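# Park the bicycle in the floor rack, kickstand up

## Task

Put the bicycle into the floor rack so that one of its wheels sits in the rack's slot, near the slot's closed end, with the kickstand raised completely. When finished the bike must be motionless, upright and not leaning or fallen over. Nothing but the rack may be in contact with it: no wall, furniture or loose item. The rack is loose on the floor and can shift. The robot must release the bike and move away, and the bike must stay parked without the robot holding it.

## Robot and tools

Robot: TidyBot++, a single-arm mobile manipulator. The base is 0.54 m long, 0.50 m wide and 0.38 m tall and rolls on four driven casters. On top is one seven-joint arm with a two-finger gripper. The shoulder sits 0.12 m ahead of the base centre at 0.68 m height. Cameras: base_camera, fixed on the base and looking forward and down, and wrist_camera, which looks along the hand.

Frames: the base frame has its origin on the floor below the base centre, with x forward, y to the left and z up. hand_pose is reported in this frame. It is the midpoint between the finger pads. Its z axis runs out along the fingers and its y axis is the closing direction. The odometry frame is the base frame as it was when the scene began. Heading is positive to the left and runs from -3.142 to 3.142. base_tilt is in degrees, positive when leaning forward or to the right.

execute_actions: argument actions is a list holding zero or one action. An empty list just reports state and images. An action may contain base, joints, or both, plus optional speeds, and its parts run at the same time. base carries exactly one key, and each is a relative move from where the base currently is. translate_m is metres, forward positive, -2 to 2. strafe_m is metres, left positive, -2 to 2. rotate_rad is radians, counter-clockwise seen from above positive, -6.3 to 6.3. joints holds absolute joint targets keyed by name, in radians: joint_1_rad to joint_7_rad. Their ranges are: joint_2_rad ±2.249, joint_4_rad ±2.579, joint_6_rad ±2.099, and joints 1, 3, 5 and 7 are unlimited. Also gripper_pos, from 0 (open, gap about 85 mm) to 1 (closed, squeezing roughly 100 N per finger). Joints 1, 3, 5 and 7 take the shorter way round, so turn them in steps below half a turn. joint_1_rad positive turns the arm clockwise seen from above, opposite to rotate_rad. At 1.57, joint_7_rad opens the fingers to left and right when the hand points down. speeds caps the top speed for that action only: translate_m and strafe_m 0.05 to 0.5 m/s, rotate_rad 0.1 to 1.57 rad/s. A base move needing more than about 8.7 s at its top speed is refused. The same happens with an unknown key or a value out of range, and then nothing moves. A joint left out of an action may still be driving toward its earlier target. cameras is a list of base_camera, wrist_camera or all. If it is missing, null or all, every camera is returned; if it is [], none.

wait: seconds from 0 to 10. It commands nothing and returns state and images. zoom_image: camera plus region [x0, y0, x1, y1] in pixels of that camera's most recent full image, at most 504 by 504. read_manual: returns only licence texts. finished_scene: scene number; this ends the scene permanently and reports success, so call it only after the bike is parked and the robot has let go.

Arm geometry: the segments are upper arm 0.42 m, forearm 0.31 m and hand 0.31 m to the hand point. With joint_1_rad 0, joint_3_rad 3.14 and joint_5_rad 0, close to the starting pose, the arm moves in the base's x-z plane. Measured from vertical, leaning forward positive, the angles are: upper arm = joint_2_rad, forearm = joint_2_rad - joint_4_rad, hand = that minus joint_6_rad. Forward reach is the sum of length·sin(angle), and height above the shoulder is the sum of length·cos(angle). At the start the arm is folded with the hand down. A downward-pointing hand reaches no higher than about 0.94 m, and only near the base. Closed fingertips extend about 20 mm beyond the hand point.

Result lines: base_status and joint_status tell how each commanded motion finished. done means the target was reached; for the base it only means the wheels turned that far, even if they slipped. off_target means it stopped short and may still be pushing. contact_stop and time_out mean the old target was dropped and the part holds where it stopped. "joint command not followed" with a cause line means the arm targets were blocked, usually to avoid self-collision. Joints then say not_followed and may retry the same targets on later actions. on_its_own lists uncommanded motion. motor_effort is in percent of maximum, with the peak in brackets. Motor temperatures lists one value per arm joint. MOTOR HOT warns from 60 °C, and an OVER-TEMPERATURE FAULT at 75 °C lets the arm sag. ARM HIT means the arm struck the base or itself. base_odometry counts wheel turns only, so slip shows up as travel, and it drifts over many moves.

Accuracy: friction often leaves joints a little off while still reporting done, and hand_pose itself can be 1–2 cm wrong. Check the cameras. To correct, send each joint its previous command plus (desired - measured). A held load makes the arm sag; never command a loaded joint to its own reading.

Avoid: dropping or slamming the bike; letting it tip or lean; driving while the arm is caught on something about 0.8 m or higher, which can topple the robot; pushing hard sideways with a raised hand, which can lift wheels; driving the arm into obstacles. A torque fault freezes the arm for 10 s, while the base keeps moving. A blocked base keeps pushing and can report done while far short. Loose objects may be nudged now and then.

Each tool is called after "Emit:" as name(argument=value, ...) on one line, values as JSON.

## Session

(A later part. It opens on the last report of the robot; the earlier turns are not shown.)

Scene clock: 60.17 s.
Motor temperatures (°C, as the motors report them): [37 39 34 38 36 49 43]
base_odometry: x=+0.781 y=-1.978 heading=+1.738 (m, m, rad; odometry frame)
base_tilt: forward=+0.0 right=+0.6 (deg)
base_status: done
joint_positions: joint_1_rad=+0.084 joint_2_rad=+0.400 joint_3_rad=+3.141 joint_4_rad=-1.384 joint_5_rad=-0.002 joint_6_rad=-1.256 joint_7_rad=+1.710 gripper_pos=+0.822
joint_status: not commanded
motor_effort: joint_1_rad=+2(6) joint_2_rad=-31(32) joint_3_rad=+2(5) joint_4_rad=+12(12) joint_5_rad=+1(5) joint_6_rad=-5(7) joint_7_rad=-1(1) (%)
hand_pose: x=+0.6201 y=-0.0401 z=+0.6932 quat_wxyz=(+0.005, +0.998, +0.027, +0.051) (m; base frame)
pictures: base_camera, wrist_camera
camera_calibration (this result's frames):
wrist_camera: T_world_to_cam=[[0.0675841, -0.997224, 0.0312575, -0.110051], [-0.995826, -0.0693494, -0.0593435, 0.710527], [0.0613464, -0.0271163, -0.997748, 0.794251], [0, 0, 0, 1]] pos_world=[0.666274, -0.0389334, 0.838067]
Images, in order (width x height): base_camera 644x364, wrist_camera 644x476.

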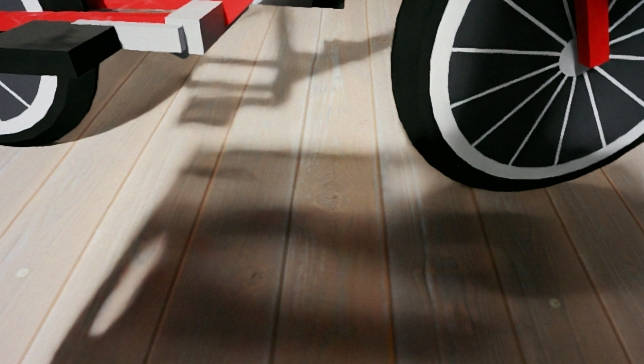

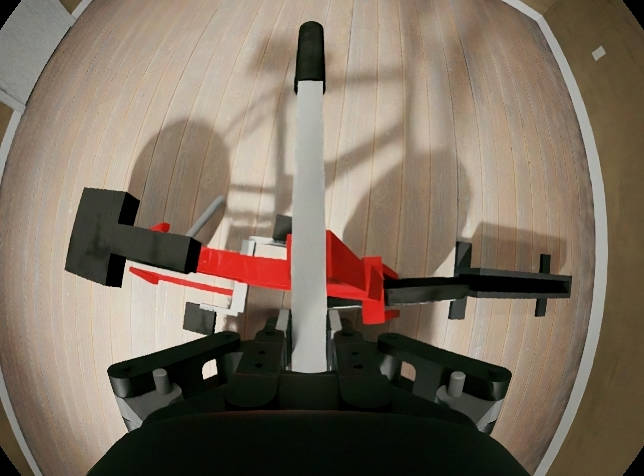

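Emit:
execute_actions(actions=[{"joints":{"gripper_pos":0.6}}], cameras=[])

Emit:
execute_actions(actions=[{"joints":{"joint_2_rad":0.47,"joint_4_rad":-1.43,"joint_6_rad":-1.2}}], cameras=["wrist_camera"])

Emit:
execute_actions(actions=[{"joints":{"gripper_pos":1}}], cameras=[])

Emit:
execute_actions(actions=[{"base":{"strafe_m":0.25},"speeds":{"strafe_m":0.08},"joints":{"joint_7_rad":1.35}}])

Emit:
execute_actions(actions=[{"base":{"strafe_m":-0.2},"speeds":{"strafe_m":0.08},"joints":{"joint_7_rad":1.68}}])

Scene clock: 61.60 s.
Motor temperatures (°C, as the motors report them): [37 39 34 38 36 49 43]
base_odometry: x=+0.781 y=-1.978 heading=+1.738 (m, m, rad; odometry frame)
base_tilt: forward=+0.0 right=+0.7 (deg)
base_status: not commanded
joint_positions: joint_1_rad=+0.089 joint_2_rad=+0.402 joint_3_rad=+3.148 joint_4_rad=-1.412 joint_5_rad=+0.001 joint_6_rad=-1.267 joint_7_rad=+1.710 gripper_pos=+0.600
joint_status: all done
motor_effort: joint_1_rad=-1(5) joint_2_rad=-31(35) joint_3_rad=-1(3) joint_4_rad=+16(17) joint_5_rad=-3(5) joint_6_rad=+0(11) joint_7_rad=+1(1) (%)
hand_pose: x=+0.6053 y=-0.0449 z=+0.6827 quat_wxyz=(+0.005, +0.999, +0.022, +0.030) (m; base frame)
pictures: none
No camera images: the call's "cameras" was empty. Leave "cameras" out to get every camera's image.

Scene clock: 62.83 s.
Motor temperatures (°C, as the motors report them): [37 39 34 38 36 49 43]
base_odometry: x=+0.781 y=-1.978 heading=+1.738 (m, m, rad; odometry frame)
base_tilt: forward=+0.0 right=+0.6 (deg)
base_status: not commanded
joint_positions: joint_1_rad=+0.089 joint_2_rad=+0.428 joint_3_rad=+3.148 joint_4_rad=-1.413 joint_5_rad=+0.001 joint_6_rad=-1.228 joint_7_rad=+1.710 gripper_pos=+0.600
joint_status: joint_2_rad off_target (ended at +0.428, target +0.470); the others done
motor_effort: joint_1_rad=-1(3) joint_2_rad=-24(32) joint_3_rad=-1(2) joint_4_rad=+14(18) joint_5_rad=-3(4) joint_6_rad=+2(4) joint_7_rad=+1(0) (%)
hand_pose: x=+0.6172 y=-0.0460 z=+0.6700 quat_wxyz=(+0.006, +0.999, +0.022, +0.036) (m; base frame)
pictures: wrist_camera
camera_calibration (this result's frames):
wrist_camera: T_world_to_cam=[[0.0580934, -0.997812, 0.0315512, -0.109368], [-0.997813, -0.059034, -0.0297463, 0.687672], [0.0315438, -0.0297541, -0.999059, 0.790283], [0, 0, 0, 1]] pos_world=[0.667593, -0.0450188, 0.813447]
Images, in order (width x height): wrist_camera 644x476.

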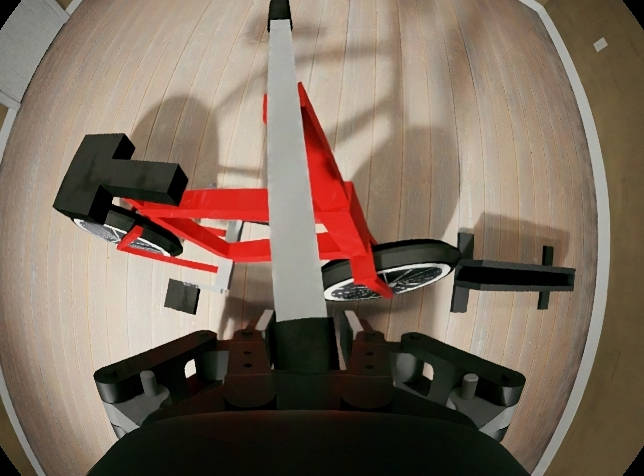

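Scene clock: 63.77 s.
Motor temperatures (°C, as the motors report them): [37 39 34 38 36 49 43]
base_odometry: x=+0.781 y=-1.978 heading=+1.738 (m, m, rad; odometry frame)
base_tilt: forward=+0.0 right=+0.6 (deg)
base_status: not commanded
joint_positions: joint_1_rad=+0.082 joint_2_rad=+0.429 joint_3_rad=+3.139 joint_4_rad=-1.417 joint_5_rad=+0.001 joint_6_rad=-1.228 joint_7_rad=+1.710 gripper_pos=+0.800
joint_status: gripper_pos off_target (ended at +0.800, target +1.000)
motor_effort: joint_1_rad=+1(4) joint_2_rad=-24(30) joint_3_rad=+1(4) joint_4_rad=+15(18) joint_5_rad=-1(3) joint_6_rad=+4(5) joint_7_rad=-1(4) (%)
hand_pose: x=+0.6159 y=-0.0387 z=+0.6683 quat_wxyz=(+0.003, +0.999, +0.029, +0.033) (m; base frame)
pictures: none
No camera images: the call's "cameras" was empty. Leave "cameras" out to get every camera's image.

Scene clock: 67.63 s.
Motor temperatures (°C, as the motors report them): [37 39 34 38 36 49 43]
base_odometry: x=+0.534 y=-2.019 heading=+1.738 (m, m, rad; odometry frame)
base_tilt: forward=+0.0 right=+0.6 (deg)
base_status: done
joint_positions: joint_1_rad=+0.089 joint_2_rad=+0.473 joint_3_rad=+3.152 joint_4_rad=-1.411 joint_5_rad=+0.038 joint_6_rad=-1.156 joint_7_rad=+1.374 gripper_pos=+0.804
joint_status: all done
on_its_own: joint_2_rad moved +0.044 to your old target +0.470
motor_effort: joint_1_rad=+0(10) joint_2_rad=-35(39) joint_3_rad=-1(9) joint_4_rad=+10(20) joint_5_rad=-4(11) joint_6_rad=-9(9) joint_7_rad=-1(6) (%)
hand_pose: x=+0.6380 y=-0.0610 z=+0.6499 quat_wxyz=(+0.018, +0.989, -0.140, +0.051) (m; base frame)
pictures: base_camera, wrist_camera
camera_calibration (this result's frames):
wrist_camera: T_world_to_cam=[[-0.26626, -0.963085, 0.0396698, 0.0788727], [-0.962473, 0.2634, -0.0653161, 0.727204], [0.0524559, -0.0555722, -0.997076, 0.752868], [0, 0, 0, 1]] pos_world=[0.681422, -0.0737459, 0.795035]
Images, in order (width x height): base_camera 644x364, wrist_camera 644x476.

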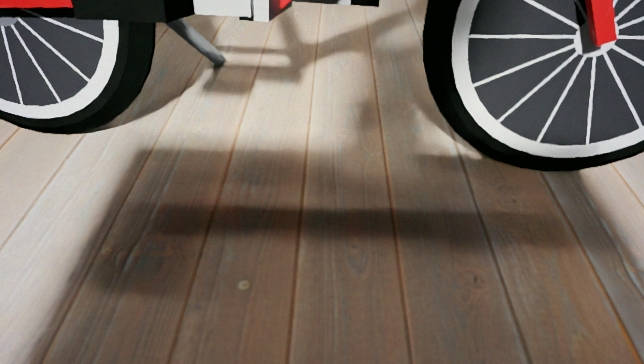

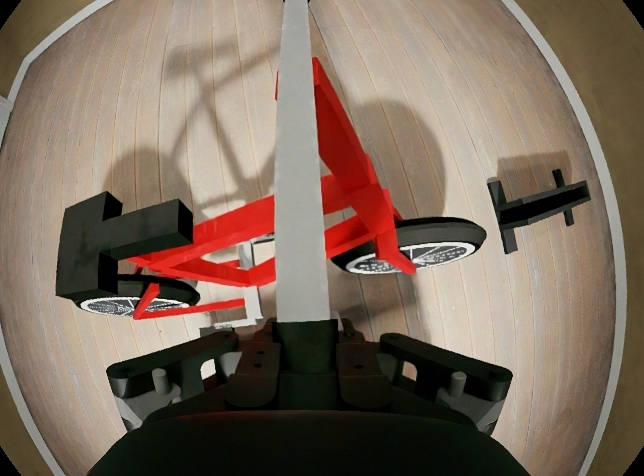

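Scene clock: 70.63 s.
Motor temperatures (°C, as the motors report them): [37 39 34 38 36 49 43]
base_odometry: x=+0.731 y=-1.986 heading=+1.738 (m, m, rad; odometry frame)
base_tilt: forward=+0.0 right=+0.6 (deg)
base_status: done
joint_positions: joint_1_rad=+0.090 joint_2_rad=+0.458 joint_3_rad=+3.147 joint_4_rad=-1.398 joint_5_rad=+0.027 joint_6_rad=-1.159 joint_7_rad=+1.670 gripper_pos=+0.804
joint_status: all done
motor_effort: joint_1_rad=+1(5) joint_2_rad=-30(36) joint_3_rad=+1(4) joint_4_rad=+10(14) joint_5_rad=+1(3) joint_6_rad=-3(8) joint_7_rad=+1(3) (%)
hand_pose: x=+0.6433 y=-0.0563 z=+0.6623 quat_wxyz=(+0.020, +0.998, +0.007, +0.062) (m; base frame)
pictures: base_camera, wrist_camera
camera_calibration (this result's frames):
wrist_camera: T_world_to_cam=[[0.0235337, -0.997926, 0.0599224, -0.117508], [-0.996232, -0.0284142, -0.081944, 0.748201], [0.0834766, -0.0577681, -0.994834, 0.743642], [0, 0, 0, 1]] pos_world=[0.68607, -0.0530454, 0.808153]
Images, in order (width x height): base_camera 644x364, wrist_camera 644x476.

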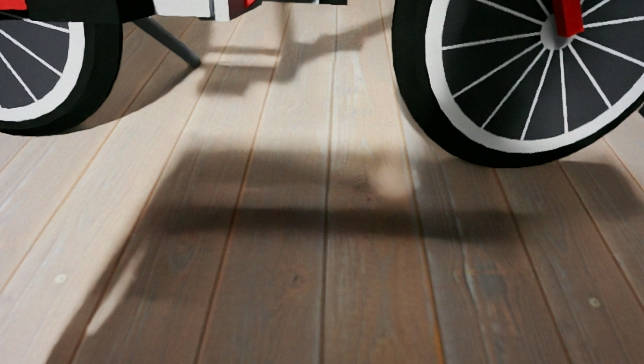

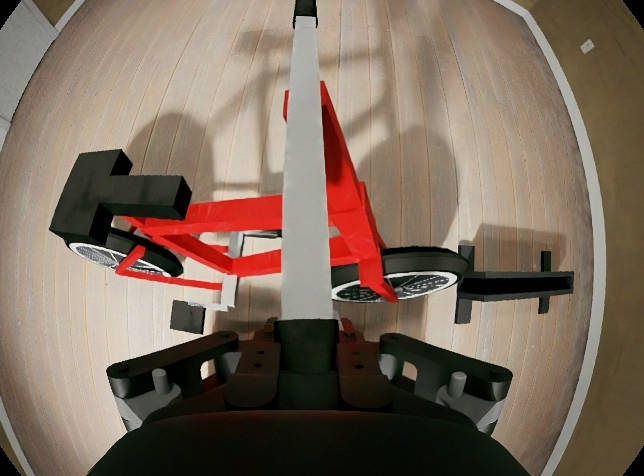

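Emit:
execute_actions(actions=[{"base":{"translate_m":-0.09},"speeds":{"translate_m":0.06},"joints":{"joint_6_rad":-1.36,"joint_2_rad":0.5}}], cameras=[])

Emit:
execute_actions(actions=[{"base":{"strafe_m":-0.12},"speeds":{"strafe_m":0.08},"joints":{"joint_7_rad":1.63}}])

Scene clock: 72.73 s.
Motor temperatures (°C, as the motors report them): [37 39 34 38 36 49 43]
base_odometry: x=+0.746 y=-2.074 heading=+1.738 (m, m, rad; odometry frame)
base_tilt: forward=+0.0 right=+0.6 (deg)
base_status: done
joint_positions: joint_1_rad=+0.084 joint_2_rad=+0.468 joint_3_rad=+3.141 joint_4_rad=-1.379 joint_5_rad=+0.025 joint_6_rad=-1.280 joint_7_rad=+1.670 gripper_pos=+0.804
joint_status: joint_6_rad off_target (ended at -1.280, target -1.360); the others done
motor_effort: joint_1_rad=+2(4) joint_2_rad=-27(34) joint_3_rad=+2(3) joint_4_rad=+6(10) joint_5_rad=+2(4) joint_6_rad=-12(12) joint_7_rad=-1(1) (%)
hand_pose: x=+0.6136 y=-0.0475 z=+0.6603 quat_wxyz=(+0.012, +1.000, +0.011, +0.006) (m; base frame)
pictures: none
No camera images: the call's "cameras" was empty. Leave "cameras" out to get every camera's image.

Scene clock: 74.93 s.
Motor temperatures (°C, as the motors report them): [37 39 34 38 36 49 43]
base_odometry: x=+0.865 y=-2.055 heading=+1.737 (m, m, rad; odometry frame)
base_tilt: forward=+0.0 right=+0.6 (deg)
base_status: done
joint_positions: joint_1_rad=+0.082 joint_2_rad=+0.471 joint_3_rad=+3.138 joint_4_rad=-1.379 joint_5_rad=+0.018 joint_6_rad=-1.280 joint_7_rad=+1.666 gripper_pos=+0.805
joint_status: all done
motor_effort: joint_1_rad=+3(6) joint_2_rad=-27(34) joint_3_rad=+3(5) joint_4_rad=+6(10) joint_5_rad=+2(5) joint_6_rad=-11(12) joint_7_rad=-2(3) (%)
hand_pose: x=+0.6139 y=-0.0429 z=+0.6590 quat_wxyz=(+0.008, +1.000, +0.011, +0.005) (m; base frame)
pictures: base_camera, wrist_camera
camera_calibration (this result's frames):
wrist_camera: T_world_to_cam=[[0.0363684, -0.998764, 0.0338652, -0.0939596], [-0.998884, -0.0353092, 0.031366, 0.645675], [-0.0301315, -0.0349681, -0.998934, 0.817003], [0, 0, 0, 1]] pos_world=[0.672989, -0.0424762, 0.799062]
Images, in order (width x height): base_camera 644x364, wrist_camera 644x476.

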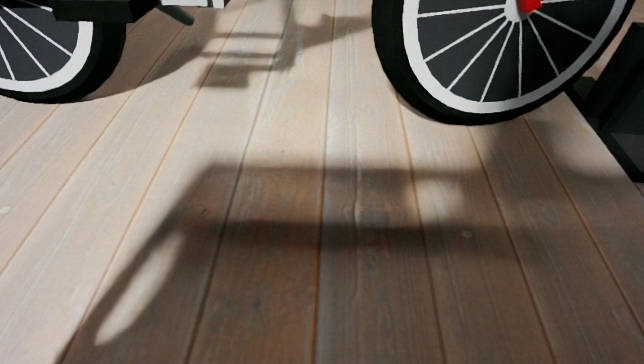

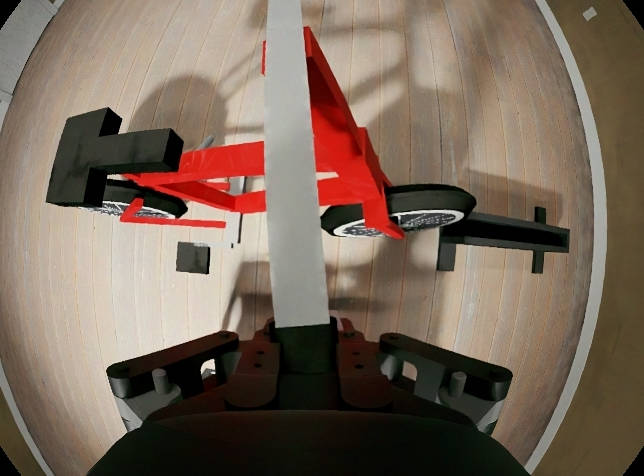

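Wheel points slightly far; steer in.

Emit:
execute_actions(actions=[{"base":{"translate_m":-0.03},"speeds":{"translate_m":0.06},"joints":{"joint_7_rad":1.45}}])

Emit:
execute_actions(actions=[{"base":{"strafe_m":-0.1},"speeds":{"strafe_m":0.06}}])

Scene clock: 76.10 s.
Motor temperatures (°C, as the motors report them): [37 39 34 38 36 49 43]
base_odometry: x=+0.870 y=-2.084 heading=+1.738 (m, m, rad; odometry frame)
base_tilt: forward=+0.0 right=+0.6 (deg)
base_status: done
joint_positions: joint_1_rad=+0.076 joint_2_rad=+0.487 joint_3_rad=+3.137 joint_4_rad=-1.394 joint_5_rad=+0.017 joint_6_rad=-1.280 joint_7_rad=+1.489 gripper_pos=+0.813
joint_status: all done
motor_effort: joint_1_rad=+2(6) joint_2_rad=-33(37) joint_3_rad=+2(6) joint_4_rad=+9(12) joint_5_rad=-1(4) joint_6_rad=-12(14) joint_7_rad=-3(6) (%)
hand_pose: x=+0.6076 y=-0.0390 z=+0.6464 quat_wxyz=(+0.007, +0.997, -0.074, -0.010) (m; base frame)
pictures: base_camera, wrist_camera
camera_calibration (this result's frames):
wrist_camera: T_world_to_cam=[[-0.132904, -0.990586, 0.0328057, 0.0144322], [-0.989059, 0.134692, 0.060174, 0.621894], [-0.0640262, -0.0244494, -0.997649, 0.824538], [0, 0, 0, 1]] pos_world=[0.669799, -0.0493086, 0.784704]
Images, in order (width x height): base_camera 644x364, wrist_camera 644x476.

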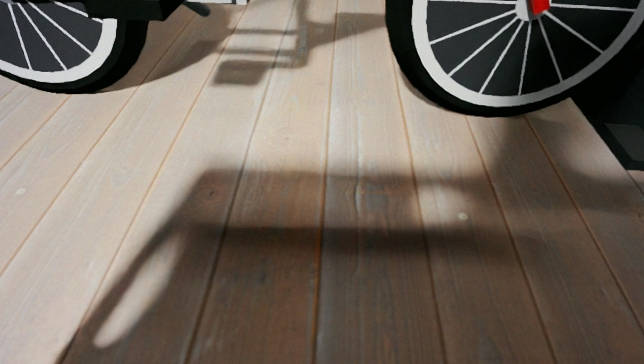

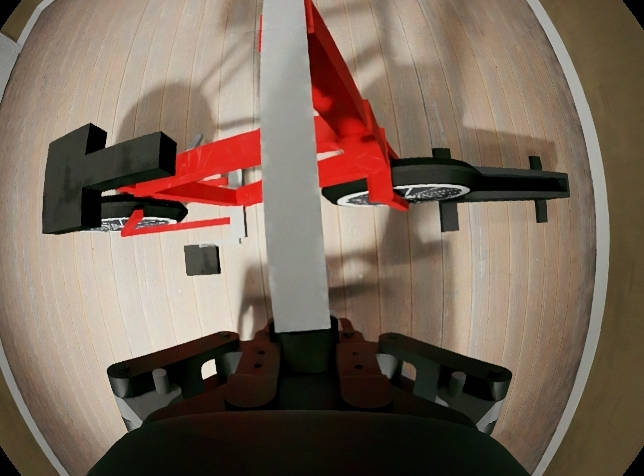

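Scene clock: 78.23 s.
Motor temperatures (°C, as the motors report them): [37 39 34 38 36 49 43]
base_odometry: x=+0.969 y=-2.068 heading=+1.738 (m, m, rad; odometry frame)
base_tilt: forward=+0.0 right=+0.6 (deg)
base_status: done
joint_positions: joint_1_rad=+0.044 joint_2_rad=+0.483 joint_3_rad=+3.110 joint_4_rad=-1.391 joint_5_rad=-0.002 joint_6_rad=-1.280 joint_7_rad=+1.489 gripper_pos=+0.813
joint_status: not commanded
motor_effort: joint_1_rad=+8(11) joint_2_rad=-31(35) joint_3_rad=+6(8) joint_4_rad=+10(10) joint_5_rad=+5(7) joint_6_rad=-9(13) joint_7_rad=-2(5) (%)
hand_pose: x=+0.6101 y=-0.0052 z=+0.6495 quat_wxyz=(-0.008, +0.999, -0.049, -0.007) (m; base frame)
pictures: base_camera, wrist_camera
camera_calibration (this result's frames):
wrist_camera: T_world_to_cam=[[-0.0825221, -0.996588, 0.00159123, 0.0376871], [-0.995068, 0.0824842, 0.0551053, 0.626384], [-0.0550485, 0.00296402, -0.998479, 0.823807], [0, 0, 0, 1]] pos_world=[0.671754, -0.0165501, 0.787977]
Images, in order (width x height): base_camera 644x364, wrist_camera 644x476.

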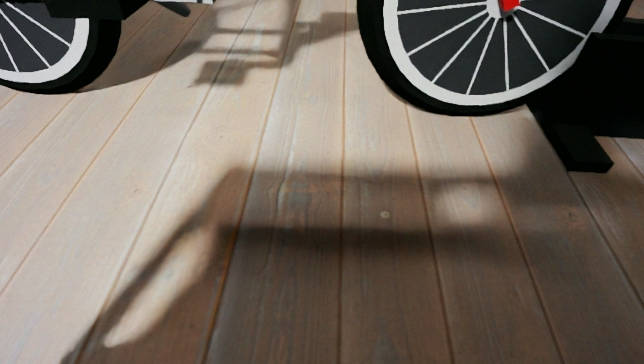

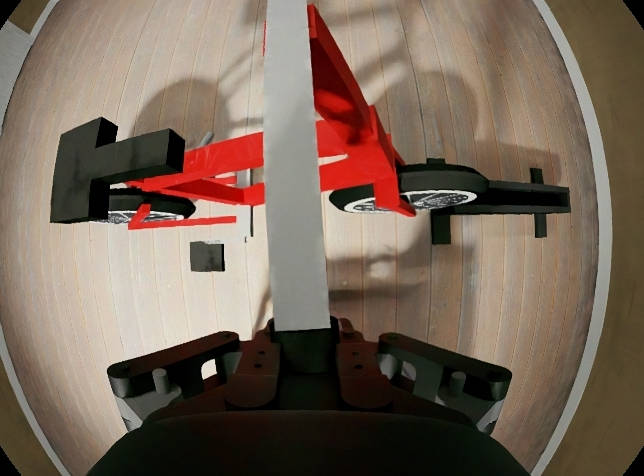

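Entering, at the step. Unload and continue.

Emit:
execute_actions(actions=[{"base":{"strafe_m":-0.2},"speeds":{"strafe_m":0.08},"joints":{"joint_7_rad":1.4,"joint_2_rad":0.4,"joint_6_rad":-1.4}}])

Scene clock: 81.33 s.
Motor temperatures (°C, as the motors report them): [37 40 34 38 36 49 43]
base_odometry: x=+1.165 y=-2.035 heading=+1.738 (m, m, rad; odometry frame)
base_tilt: forward=+0.0 right=+0.6 (deg)
base_status: done
joint_positions: joint_1_rad=-0.047 joint_2_rad=+0.454 joint_3_rad=+3.039 joint_4_rad=-1.423 joint_5_rad=-0.079 joint_6_rad=-1.329 joint_7_rad=+1.457 gripper_pos=+0.815
joint_status: joint_2_rad off_target (ended at +0.454, target +0.400); joint_6_rad off_target (ended at -1.329, target -1.400); joint_7_rad off_target (ended at +1.457, target +1.400)
motor_effort: joint_1_rad=+24(28) joint_2_rad=-39(41) joint_3_rad=+19(21) joint_4_rad=+17(17) joint_5_rad=+15(18) joint_6_rad=-8(11) joint_7_rad=-7(7) (%)
hand_pose: x=+0.5744 y=+0.0902 z=+0.6580 quat_wxyz=(-0.056, +0.998, +0.003, -0.039) (m; base frame)
pictures: base_camera, wrist_camera
camera_calibration (this result's frames):
wrist_camera: T_world_to_cam=[[0.0172171, -0.99528, -0.0955067, 0.136246], [-0.992831, -0.0283176, 0.11612, 0.551055], [-0.118276, 0.0928228, -0.988633, 0.851778], [0, 0, 0, 1]] pos_world=[0.645505, 0.0721426, 0.79112]
Images, in order (width x height): base_camera 644x364, wrist_camera 644x476.

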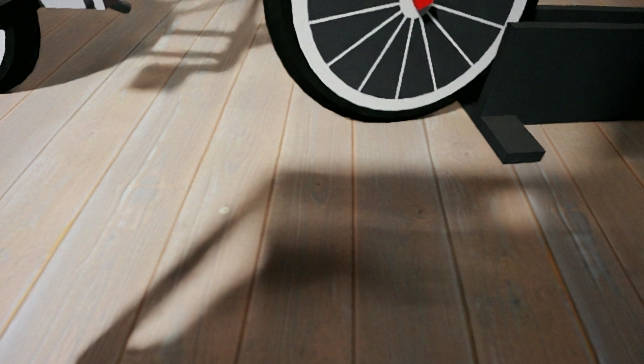

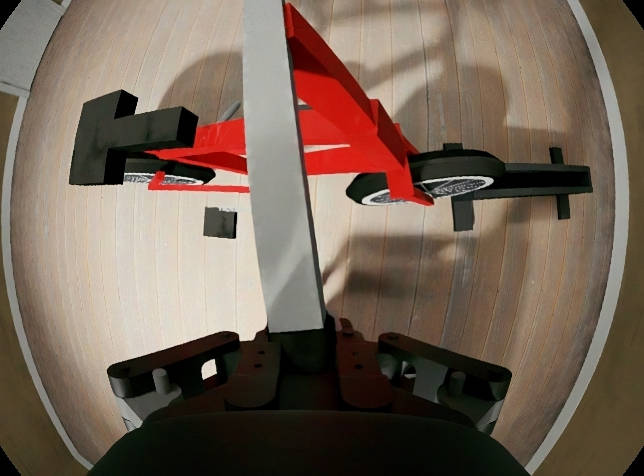

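Emit:
execute_actions(actions=[{"base":{"strafe_m":0.13},"speeds":{"strafe_m":0.08},"joints":{"joint_7_rad":1.65,"joint_2_rad":0.45,"joint_6_rad":-1.3}}], cameras=[])

Emit:
execute_actions(actions=[{"base":{"translate_m":0.11},"speeds":{"translate_m":0.06},"joints":{"joint_2_rad":0.42,"joint_6_rad":-1.22}}], cameras=[])

Emit:
execute_actions(actions=[{"joints":{"gripper_pos":0.55}}], cameras=[])

Emit:
execute_actions(actions=[{"base":{"translate_m":0.12},"speeds":{"translate_m":0.06},"joints":{"joint_2_rad":0.47,"joint_6_rad":-1.15}}])

Scene clock: 83.60 s.
Motor temperatures (°C, as the motors report them): [37 40 34 38 36 49 43]
base_odometry: x=+1.037 y=-2.056 heading=+1.738 (m, m, rad; odometry frame)
base_tilt: forward=+0.0 right=+0.6 (deg)
base_status: done
joint_positions: joint_1_rad=+0.079 joint_2_rad=+0.450 joint_3_rad=+3.136 joint_4_rad=-1.421 joint_5_rad=-0.025 joint_6_rad=-1.287 joint_7_rad=+1.646 gripper_pos=+0.815
joint_status: all done
motor_effort: joint_1_rad=+1(24) joint_2_rad=-34(38) joint_3_rad=+0(18) joint_4_rad=+14(18) joint_5_rad=+0(15) joint_6_rad=-5(8) joint_7_rad=-2(8) (%)
hand_pose: x=+0.5963 y=-0.0264 z=+0.6566 quat_wxyz=(-0.014, +1.000, -0.003, -0.007) (m; base frame)
pictures: none
No camera images: the call's "cameras" was empty. Leave "cameras" out to get every camera's image.

Scene clock: 85.93 s.
Motor temperatures (°C, as the motors report them): [37 40 34 38 36 49 43]
base_odometry: x=+1.019 y=-1.948 heading=+1.738 (m, m, rad; odometry frame)
base_tilt: forward=+0.0 right=+0.6 (deg)
base_status: done
joint_positions: joint_1_rad=+0.065 joint_2_rad=+0.430 joint_3_rad=+3.126 joint_4_rad=-1.430 joint_5_rad=-0.030 joint_6_rad=-1.233 joint_7_rad=+1.642 gripper_pos=+0.815
joint_status: all done
motor_effort: joint_1_rad=+5(8) joint_2_rad=-31(37) joint_3_rad=+4(7) joint_4_rad=+18(20) joint_5_rad=+9(12) joint_6_rad=+6(7) joint_7_rad=+5(5) (%)
hand_pose: x=+0.6107 y=-0.0149 z=+0.6642 quat_wxyz=(-0.016, +1.000, +0.005, +0.026) (m; base frame)
pictures: none
No camera images: the call's "cameras" was empty. Leave "cameras" out to get every camera's image.

Scene clock: 86.73 s.
Motor temperatures (°C, as the motors report them): [37 40 34 38 36 49 43]
base_odometry: x=+1.019 y=-1.948 heading=+1.738 (m, m, rad; odometry frame)
base_tilt: forward=+0.0 right=+0.6 (deg)
base_status: not commanded
joint_positions: joint_1_rad=+0.067 joint_2_rad=+0.426 joint_3_rad=+3.129 joint_4_rad=-1.422 joint_5_rad=-0.029 joint_6_rad=-1.227 joint_7_rad=+1.642 gripper_pos=+0.550
joint_status: all done
motor_effort: joint_1_rad=+4(7) joint_2_rad=-32(35) joint_3_rad=+3(6) joint_4_rad=+15(19) joint_5_rad=+3(8) joint_6_rad=-2(5) joint_7_rad=+1(5) (%)
hand_pose: x=+0.6158 y=-0.0177 z=+0.6687 quat_wxyz=(-0.014, +0.999, +0.003, +0.035) (m; base frame)
pictures: none
No camera images: the call's "cameras" was empty. Leave "cameras" out to get every camera's image.

Scene clock: 89.23 s.
Motor temperatures (°C, as the motors report them): [37 40 34 38 36 49 43]
base_odometry: x=+0.999 y=-1.830 heading=+1.738 (m, m, rad; odometry frame)
base_tilt: forward=+0.0 right=+0.6 (deg)
base_status: done
joint_positions: joint_1_rad=+0.069 joint_2_rad=+0.447 joint_3_rad=+3.129 joint_4_rad=-1.428 joint_5_rad=-0.029 joint_6_rad=-1.174 joint_7_rad=+1.642 gripper_pos=+0.550
joint_status: all done
motor_effort: joint_1_rad=+1(7) joint_2_rad=-33(34) joint_3_rad=+0(6) joint_4_rad=+17(19) joint_5_rad=-2(6) joint_6_rad=+1(4) joint_7_rad=+1(1) (%)
hand_pose: x=+0.6294 y=-0.0199 z=+0.6572 quat_wxyz=(-0.013, +0.999, +0.002, +0.047) (m; base frame)
pictures: base_camera, wrist_camera
camera_calibration (this result's frames):
wrist_camera: T_world_to_cam=[[0.0176657, -0.99982, -0.00688327, -0.0329127], [-0.998405, -0.0172707, -0.0537494, 0.71799], [0.0536208, 0.00782182, -0.998531, 0.764402], [0, 0, 0, 1]] pos_world=[0.676438, -0.0264856, 0.801644]
Images, in order (width x height): base_camera 644x364, wrist_camera 644x476.

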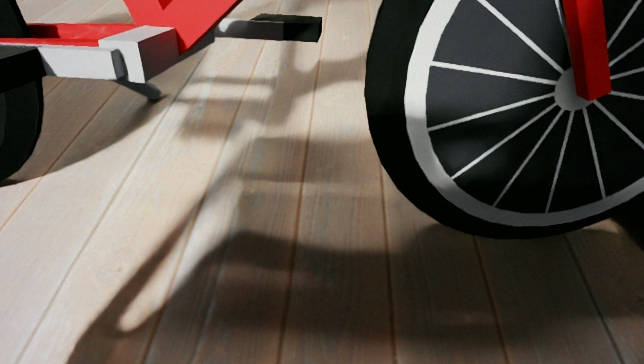

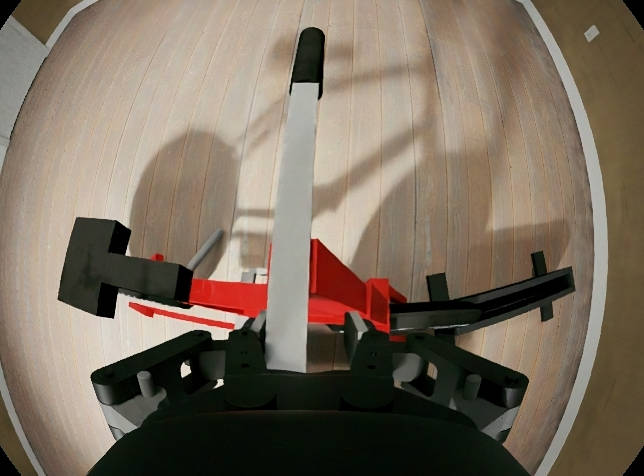

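Emit:
execute_actions(actions=[{"joints":{"joint_2_rad":0.52,"joint_6_rad":-1.1}}], cameras=[])

Emit:
execute_actions(actions=[{"joints":{"gripper_pos":1}}], cameras=[])

Emit:
execute_actions(actions=[{"base":{"translate_m":-0.05},"speeds":{"translate_m":0.05},"joints":{"joint_2_rad":0.3,"joint_4_rad":-1.33,"joint_6_rad":-1.38,"joint_7_rad":1.85}}])

Scene clock: 90.07 s.
Motor temperatures (°C, as the motors report them): [37 40 34 38 36 49 43]
base_odometry: x=+0.999 y=-1.830 heading=+1.738 (m, m, rad; odometry frame)
base_tilt: forward=+0.0 right=+0.6 (deg)
base_status: not commanded
joint_positions: joint_1_rad=+0.067 joint_2_rad=+0.482 joint_3_rad=+3.128 joint_4_rad=-1.427 joint_5_rad=-0.029 joint_6_rad=-1.128 joint_7_rad=+1.642 gripper_pos=+0.550
joint_status: all done
motor_effort: joint_1_rad=+4(6) joint_2_rad=-29(33) joint_3_rad=+2(5) joint_4_rad=+16(17) joint_5_rad=+1(4) joint_6_rad=+4(4) joint_7_rad=+1(1) (%)
hand_pose: x=+0.6427 y=-0.0191 z=+0.6412 quat_wxyz=(-0.013, +0.998, +0.002, +0.053) (m; base frame)
pictures: none
No camera images: the call's "cameras" was empty. Leave "cameras" out to get every camera's image.

Scene clock: 90.87 s.
Motor temperatures (°C, as the motors report them): [37 40 34 38 36 49 43]
base_odometry: x=+0.999 y=-1.830 heading=+1.738 (m, m, rad; odometry frame)
base_tilt: forward=+0.0 right=+0.6 (deg)
base_status: not commanded
joint_positions: joint_1_rad=+0.047 joint_2_rad=+0.479 joint_3_rad=+3.128 joint_4_rad=-1.424 joint_5_rad=+0.010 joint_6_rad=-1.128 joint_7_rad=+1.633 gripper_pos=+0.622
joint_status: gripper_pos off_target (ended at +0.622, target +1.000)
motor_effort: joint_1_rad=+9(11) joint_2_rad=-24(29) joint_3_rad=+3(4) joint_4_rad=+15(16) joint_5_rad=-5(7) joint_6_rad=+6(7) joint_7_rad=+7(7) (%)
hand_pose: x=+0.6439 y=-0.0197 z=+0.6432 quat_wxyz=(+0.004, +0.998, +0.015, +0.055) (m; base frame)
pictures: none
No camera images: the call's "cameras" was empty. Leave "cameras" out to get every camera's image.

Scene clock: 92.33 s.
Motor temperatures (°C, as the motors report them): [37 40 34 38 36 49 43]
base_odometry: x=+1.007 y=-1.879 heading=+1.738 (m, m, rad; odometry frame)
base_tilt: forward=+0.0 right=+0.6 (deg)
base_status: done
joint_positions: joint_1_rad=+0.066 joint_2_rad=+0.400 joint_3_rad=+3.131 joint_4_rad=-1.392 joint_5_rad=+0.001 joint_6_rad=-1.361 joint_7_rad=+1.801 gripper_pos=+0.816
joint_status: joint_2_rad off_target (ended at +0.400, target +0.300); joint_4_rad off_target (ended at -1.392, target -1.330); the others done
on_its_own: gripper_pos moved +0.194 toward your old target +1.000
motor_effort: joint_1_rad=+4(11) joint_2_rad=-53(53) joint_3_rad=+2(7) joint_4_rad=+31(31) joint_5_rad=+6(10) joint_6_rad=+0(6) joint_7_rad=+4(8) (%)
hand_pose: x=+0.5849 y=-0.0251 z=+0.6893 quat_wxyz=(-0.002, +0.996, +0.087, -0.006) (m; base frame)
pictures: base_camera, wrist_camera
camera_calibration (this result's frames):
wrist_camera: T_world_to_cam=[[0.188305, -0.982043, 0.0115303, -0.149201], [-0.9809, -0.187477, 0.0518402, 0.587959], [-0.0487477, -0.0210719, -0.998589, 0.858013], [0, 0, 0, 1]] pos_world=[0.64665, -0.0182128, 0.828042]
Images, in order (width x height): base_camera 644x364, wrist_camera 644x476.

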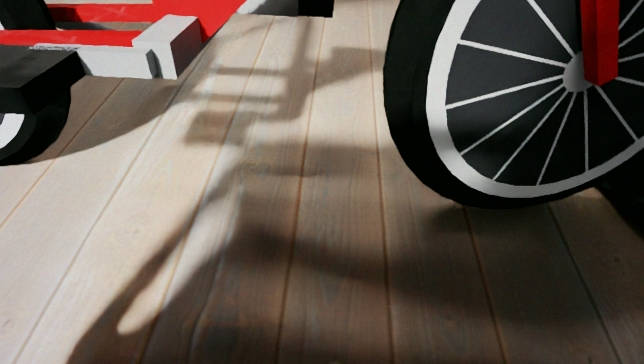

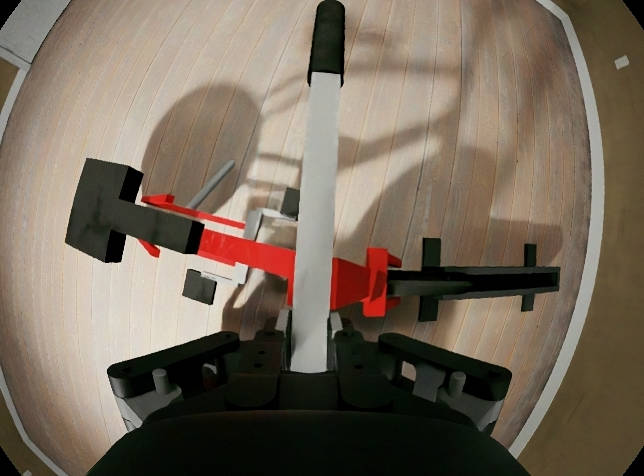

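Emit:
execute_actions(actions=[{"base":{"strafe_m":-0.2},"speeds":{"strafe_m":0.08},"joints":{"joint_2_rad":0.28,"joint_4_rad":-1.3,"joint_7_rad":1.88}}])

Scene clock: 95.63 s.
Motor temperatures (°C, as the motors report them): [37 40 34 38 36 49 43]
base_odometry: x=+1.204 y=-1.846 heading=+1.738 (m, m, rad; odometry frame)
base_tilt: forward=+0.0 right=+0.6 (deg)
base_status: done
joint_positions: joint_1_rad=+0.012 joint_2_rad=+0.402 joint_3_rad=+3.090 joint_4_rad=-1.391 joint_5_rad=-0.080 joint_6_rad=-1.378 joint_7_rad=+1.833 gripper_pos=+0.818
joint_status: joint_2_rad off_target (ended at +0.402, target +0.280); joint_4_rad off_target (ended at -1.391, target -1.300); the others done
motor_effort: joint_1_rad=+14(18) joint_2_rad=-60(61) joint_3_rad=+9(14) joint_4_rad=+37(38) joint_5_rad=+12(18) joint_6_rad=+2(3) joint_7_rad=+4(10) (%)
hand_pose: x=+0.5798 y=+0.0421 z=+0.6907 quat_wxyz=(-0.051, +0.989, +0.140, -0.009) (m; base frame)
pictures: base_camera, wrist_camera
camera_calibration (this result's frames):
wrist_camera: T_world_to_cam=[[0.291287, -0.952849, -0.08503, -0.0765091], [-0.954401, -0.295528, 0.0422146, 0.591277], [-0.0653529, 0.0688562, -0.995484, 0.864261], [0, 0, 0, 1]] pos_world=[0.643083, 0.0423275, 0.828892]
Images, in order (width x height): base_camera 644x364, wrist_camera 644x476.

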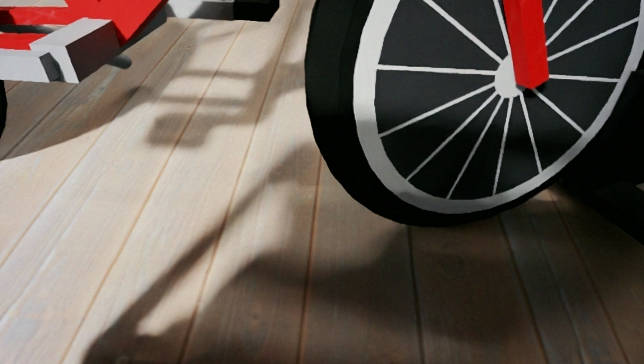

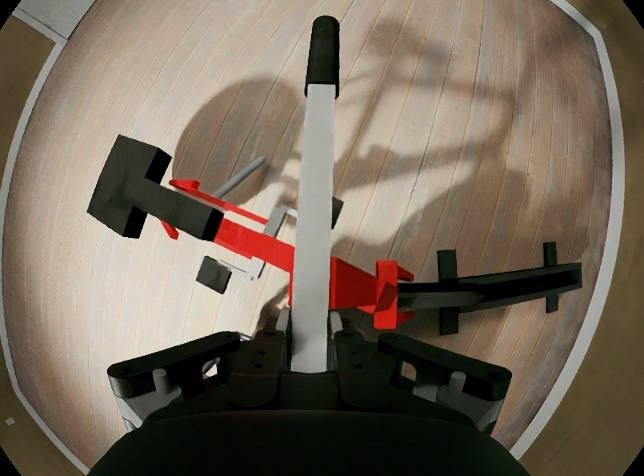

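Not lifted yet. Lift more.

Emit:
execute_actions(actions=[{"base":{"translate_m":0.03},"speeds":{"translate_m":0.05},"joints":{"joint_2_rad":0.19,"joint_4_rad":-1.2,"joint_6_rad":-1.45}}])

Scene clock: 96.87 s.
Motor temperatures (°C, as the motors report them): [37 40 34 39 36 49 43]
base_odometry: x=+1.199 y=-1.816 heading=+1.738 (m, m, rad; odometry frame)
base_tilt: forward=+0.1 right=+0.6 (deg)
base_status: done
joint_positions: joint_1_rad=+0.043 joint_2_rad=+0.414 joint_3_rad=+3.114 joint_4_rad=-1.374 joint_5_rad=-0.052 joint_6_rad=-1.428 joint_7_rad=+1.862 gripper_pos=+0.821
joint_status: joint_2_rad off_target (ended at +0.414, target +0.190); joint_4_rad off_target (ended at -1.374, target -1.200); the others done
motor_effort: joint_1_rad=+6(14) joint_2_rad=-77(78) joint_3_rad=+4(11) joint_4_rad=+47(47) joint_5_rad=+4(13) joint_6_rad=+0(4) joint_7_rad=+0(4) (%)
hand_pose: x=+0.5718 y=+0.0091 z=+0.6895 quat_wxyz=(-0.037, +0.990, +0.131, -0.032) (m; base frame)
pictures: base_camera, wrist_camera
camera_calibration (this result's frames):
wrist_camera: T_world_to_cam=[[0.2736, -0.959701, -0.0641619, -0.1099], [-0.95572, -0.278768, 0.0942779, 0.538686], [-0.108365, 0.0355264, -0.993476, 0.888386], [0, 0, 0, 1]] pos_world=[0.641172, 0.0131365, 0.824753]
Images, in order (width x height): base_camera 644x364, wrist_camera 644x476.

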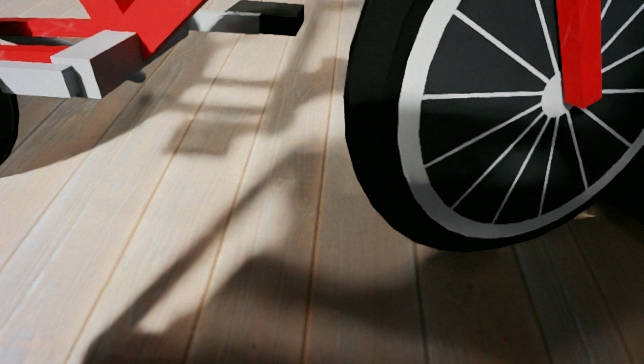

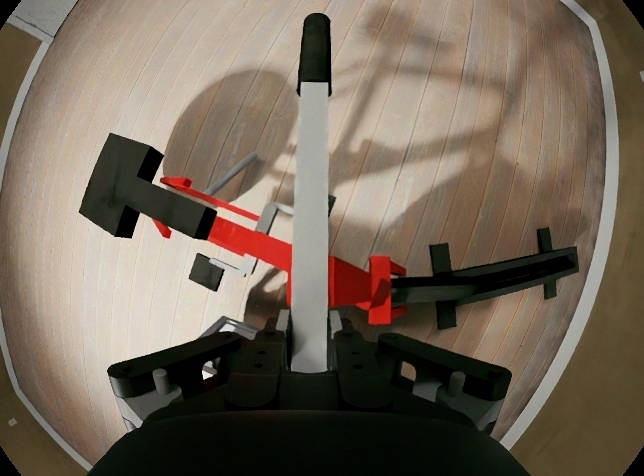

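Emit:
execute_actions(actions=[{"base":{"translate_m":-0.05},"speeds":{"translate_m":0.05},"joints":{"joint_2_rad":0.1,"joint_4_rad":-1.12,"joint_6_rad":-1.47,"joint_7_rad":2.05}}])

Scene clock: 98.43 s.
Motor temperatures (°C, as the motors report them): [37 41 34 39 36 49 43]
base_odometry: x=+1.208 y=-1.865 heading=+1.738 (m, m, rad; odometry frame)
base_tilt: forward=+0.0 right=+0.6 (deg)
base_status: done
joint_positions: joint_1_rad=+0.067 joint_2_rad=+0.401 joint_3_rad=+3.131 joint_4_rad=-1.325 joint_5_rad=-0.028 joint_6_rad=-1.459 joint_7_rad=+2.040 gripper_pos=+0.822
joint_status: joint_2_rad off_target (ended at +0.401, target +0.100); joint_4_rad off_target (ended at -1.325, target -1.120); the others done
motor_effort: joint_1_rad=+2(8) joint_2_rad=-88(91) joint_3_rad=+1(5) joint_4_rad=+53(56) joint_5_rad=-1(5) joint_6_rad=-2(3) joint_7_rad=-1(4) (%)
hand_pose: x=+0.5800 y=-0.0164 z=+0.7100 quat_wxyz=(-0.021, +0.979, +0.203, -0.017) (m; base frame)
pictures: base_camera, wrist_camera
camera_calibration (this result's frames):
wrist_camera: T_world_to_cam=[[0.410646, -0.911273, -0.0308555, -0.237694], [-0.90898, -0.4118, 0.0646172, 0.529215], [-0.0715902, 0.00151221, -0.997433, 0.891486], [0, 0, 0, 1]] pos_world=[0.642476, -0.0000213713, 0.847667]
Images, in order (width x height): base_camera 644x364, wrist_camera 644x476.

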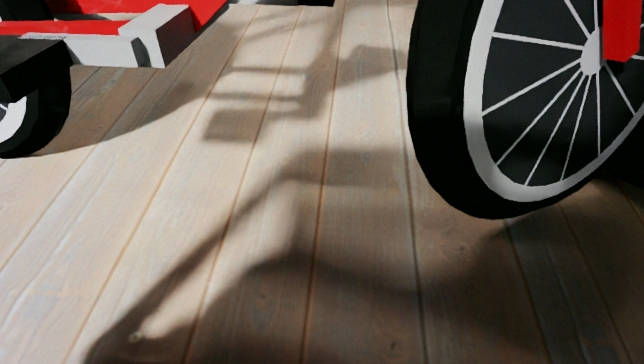

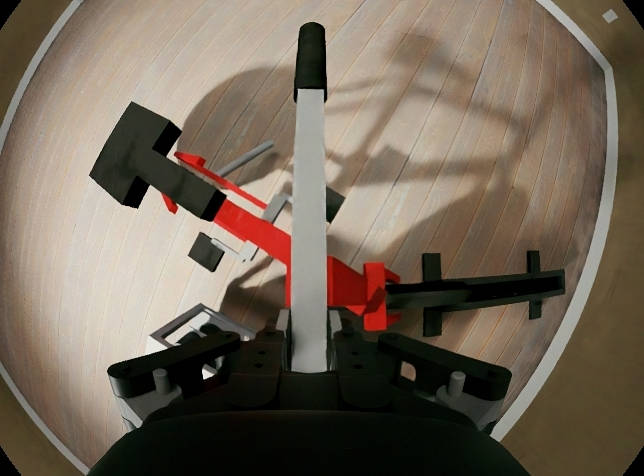

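Lifted. Staircase along the slot.

Emit:
execute_actions(actions=[{"base":{"strafe_m":-0.06},"speeds":{"strafe_m":0.06},"joints":{"joint_4_rad":-1.08}}], cameras=[])

Emit:
execute_actions(actions=[{"base":{"translate_m":0.03},"speeds":{"translate_m":0.05}}], cameras=[])

Emit:
execute_actions(actions=[{"base":{"strafe_m":-0.08},"speeds":{"strafe_m":0.06}}])

Scene clock: 100.17 s.
Motor temperatures (°C, as the motors report them): [37 41 34 39 36 49 43]
base_odometry: x=+1.267 y=-1.855 heading=+1.738 (m, m, rad; odometry frame)
base_tilt: forward=+0.0 right=+0.6 (deg)
base_status: done
joint_positions: joint_1_rad=+0.069 joint_2_rad=+0.407 joint_3_rad=+3.133 joint_4_rad=-1.303 joint_5_rad=-0.024 joint_6_rad=-1.460 joint_7_rad=+2.042 gripper_pos=+0.822
joint_status: joint_4_rad off_target (ended at -1.303, target -1.080)
motor_effort: joint_1_rad=+3(8) joint_2_rad=-93(94) joint_3_rad=+2(5) joint_4_rad=+58(59) joint_5_rad=+0(5) joint_6_rad=+2(2) joint_7_rad=-2(2) (%)
hand_pose: x=+0.5877 y=-0.0201 z=+0.7135 quat_wxyz=(-0.017, +0.979, +0.202, -0.010) (m; base frame)
pictures: none
No camera images: the call's "cameras" was empty. Leave "cameras" out to get every camera's image.

Scene clock: 101.23 s.
Motor temperatures (°C, as the motors report them): [37 42 34 39 36 49 43]
base_odometry: x=+1.262 y=-1.826 heading=+1.737 (m, m, rad; odometry frame)
base_tilt: forward=+0.1 right=+0.6 (deg)
base_status: done
joint_positions: joint_1_rad=+0.069 joint_2_rad=+0.408 joint_3_rad=+3.133 joint_4_rad=-1.302 joint_5_rad=-0.024 joint_6_rad=-1.470 joint_7_rad=+2.042 gripper_pos=+0.822
joint_status: not commanded
motor_effort: joint_1_rad=+2(5) joint_2_rad=-91(96) joint_3_rad=+1(4) joint_4_rad=+57(60) joint_5_rad=+0(3) joint_6_rad=+3(4) joint_7_rad=+0(2) (%)
hand_pose: x=+0.5851 y=-0.0201 z=+0.7138 quat_wxyz=(-0.018, +0.979, +0.202, -0.015) (m; base frame)
pictures: none
No camera images: the call's "cameras" was empty. Leave "cameras" out to get every camera's image.

Scene clock: 103.13 s.
Motor temperatures (°C, as the motors report them): [37 42 34 39 36 49 43]
base_odometry: x=+1.341 y=-1.812 heading=+1.737 (m, m, rad; odometry frame)
base_tilt: forward=+0.0 right=+0.6 (deg)
base_status: done
joint_positions: joint_1_rad=+0.072 joint_2_rad=+0.408 joint_3_rad=+3.135 joint_4_rad=-1.298 joint_5_rad=-0.023 joint_6_rad=-1.470 joint_7_rad=+2.047 gripper_pos=+0.822
joint_status: not commanded
motor_effort: joint_1_rad=+3(8) joint_2_rad=-93(95) joint_3_rad=+1(5) joint_4_rad=+57(60) joint_5_rad=+1(6) joint_6_rad=+0(4) joint_7_rad=-2(3) (%)
hand_pose: x=+0.5862 y=-0.0226 z=+0.7149 quat_wxyz=(-0.017, +0.979, +0.203, -0.013) (m; base frame)
pictures: base_camera, wrist_camera
camera_calibration (this result's frames):
wrist_camera: T_world_to_cam=[[0.410541, -0.911608, -0.020687, -0.252921], [-0.909666, -0.411022, 0.0597399, 0.535868], [-0.0629621, -0.00570741, -0.998, 0.891951], [0, 0, 0, 1]] pos_world=[0.647454, -0.00522032, 0.852922]
Images, in order (width x height): base_camera 644x364, wrist_camera 644x476.

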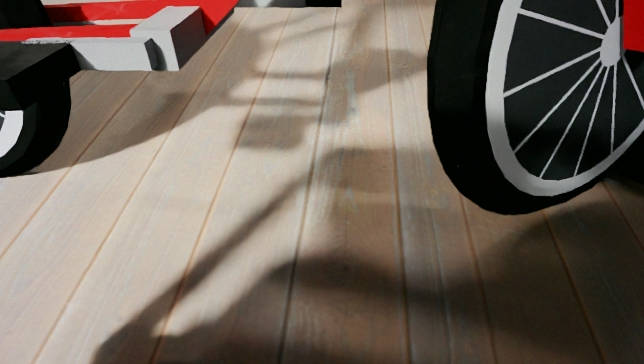

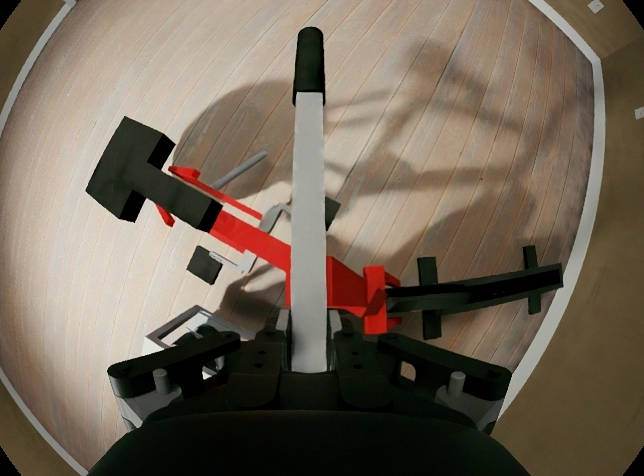

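Emit:
execute_actions(actions=[{"base":{"translate_m":0.12},"speeds":{"translate_m":0.05},"joints":{"joint_6_rad":-1.33,"joint_2_rad":0.07,"joint_4_rad":-1.12,"joint_7_rad":1.9}}])

Emit:
execute_actions(actions=[{"base":{"strafe_m":-0.1},"speeds":{"strafe_m":0.06}}])

Scene clock: 106.13 s.
Motor temperatures (°C, as the motors report them): [37 43 34 40 36 49 43]
base_odometry: x=+1.322 y=-1.694 heading=+1.737 (m, m, rad; odometry frame)
base_tilt: forward=+0.0 right=+0.6 (deg)
base_status: done
joint_positions: joint_1_rad=+0.071 joint_2_rad=+0.396 joint_3_rad=+3.135 joint_4_rad=-1.341 joint_5_rad=-0.020 joint_6_rad=-1.382 joint_7_rad=+1.930 gripper_pos=+0.823
joint_status: joint_2_rad off_target (ended at +0.396, target +0.070); joint_4_rad off_target (ended at -1.341, target -1.120); the others done
motor_effort: joint_1_rad=+2(7) joint_2_rad=-89(97) joint_3_rad=+0(5) joint_4_rad=+59(62) joint_5_rad=-2(5) joint_6_rad=+7(8) joint_7_rad=+0(3) (%)
hand_pose: x=+0.5977 y=-0.0237 z=+0.7070 quat_wxyz=(-0.009, +0.989, +0.145, +0.013) (m; base frame)
pictures: base_camera, wrist_camera
camera_calibration (this result's frames):
wrist_camera: T_world_to_cam=[[0.300422, -0.953795, 0.00468808, -0.211948], [-0.953752, -0.300348, 0.0121598, 0.60901], [-0.0101899, -0.00812434, -0.999915, 0.854556], [0, 0, 0, 1]] pos_world=[0.653226, -0.0122973, 0.848072]
Images, in order (width x height): base_camera 644x364, wrist_camera 644x476.

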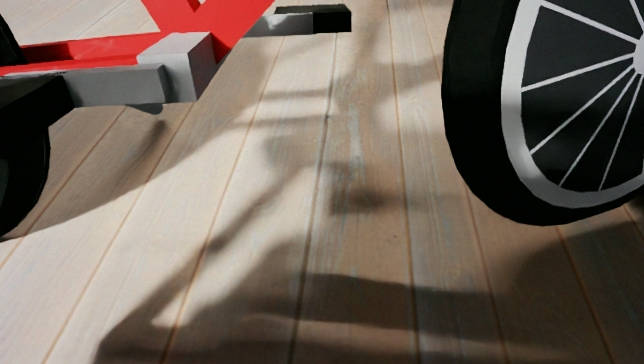

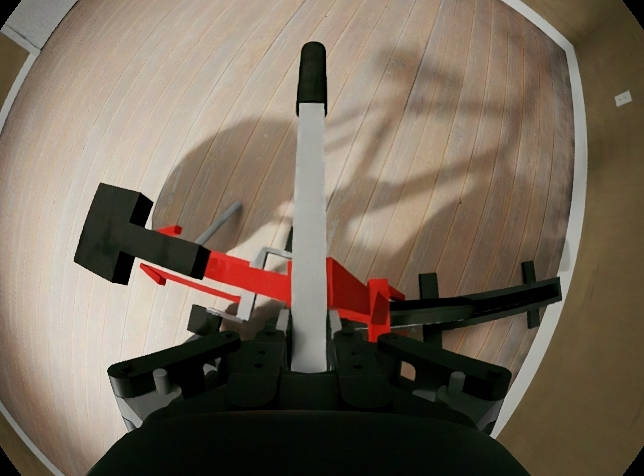

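Scene clock: 108.47 s.
Motor temperatures (°C, as the motors report them): [37 44 34 40 36 49 43]
base_odometry: x=+1.420 y=-1.677 heading=+1.737 (m, m, rad; odometry frame)
base_tilt: forward=+0.0 right=+0.6 (deg)
base_status: done
joint_positions: joint_1_rad=+0.074 joint_2_rad=+0.396 joint_3_rad=+3.137 joint_4_rad=-1.342 joint_5_rad=-0.018 joint_6_rad=-1.378 joint_7_rad=+1.925 gripper_pos=+0.823
joint_status: not commanded
motor_effort: joint_1_rad=+3(7) joint_2_rad=-91(94) joint_3_rad=+1(5) joint_4_rad=+58(63) joint_5_rad=+0(5) joint_6_rad=+4(9) joint_7_rad=-2(3) (%)
hand_pose: x=+0.5986 y=-0.0263 z=+0.7068 quat_wxyz=(-0.007, +0.990, +0.140, +0.015) (m; base frame)
pictures: base_camera, wrist_camera
camera_calibration (this result's frames):
wrist_camera: T_world_to_cam=[[0.292085, -0.956356, 0.00839257, -0.212416], [-0.956366, -0.292001, 0.00996914, 0.612332], [-0.00708341, -0.0109382, -0.999915, 0.852452], [0, 0, 0, 1]] pos_world=[0.653696, -0.0150194, 0.848057]
Images, in order (width x height): base_camera 644x364, wrist_camera 644x476.

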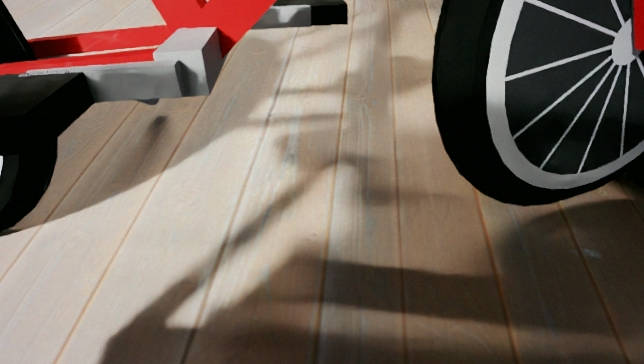

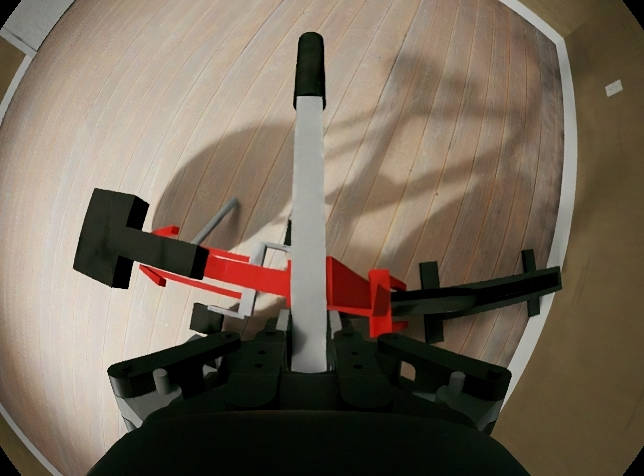

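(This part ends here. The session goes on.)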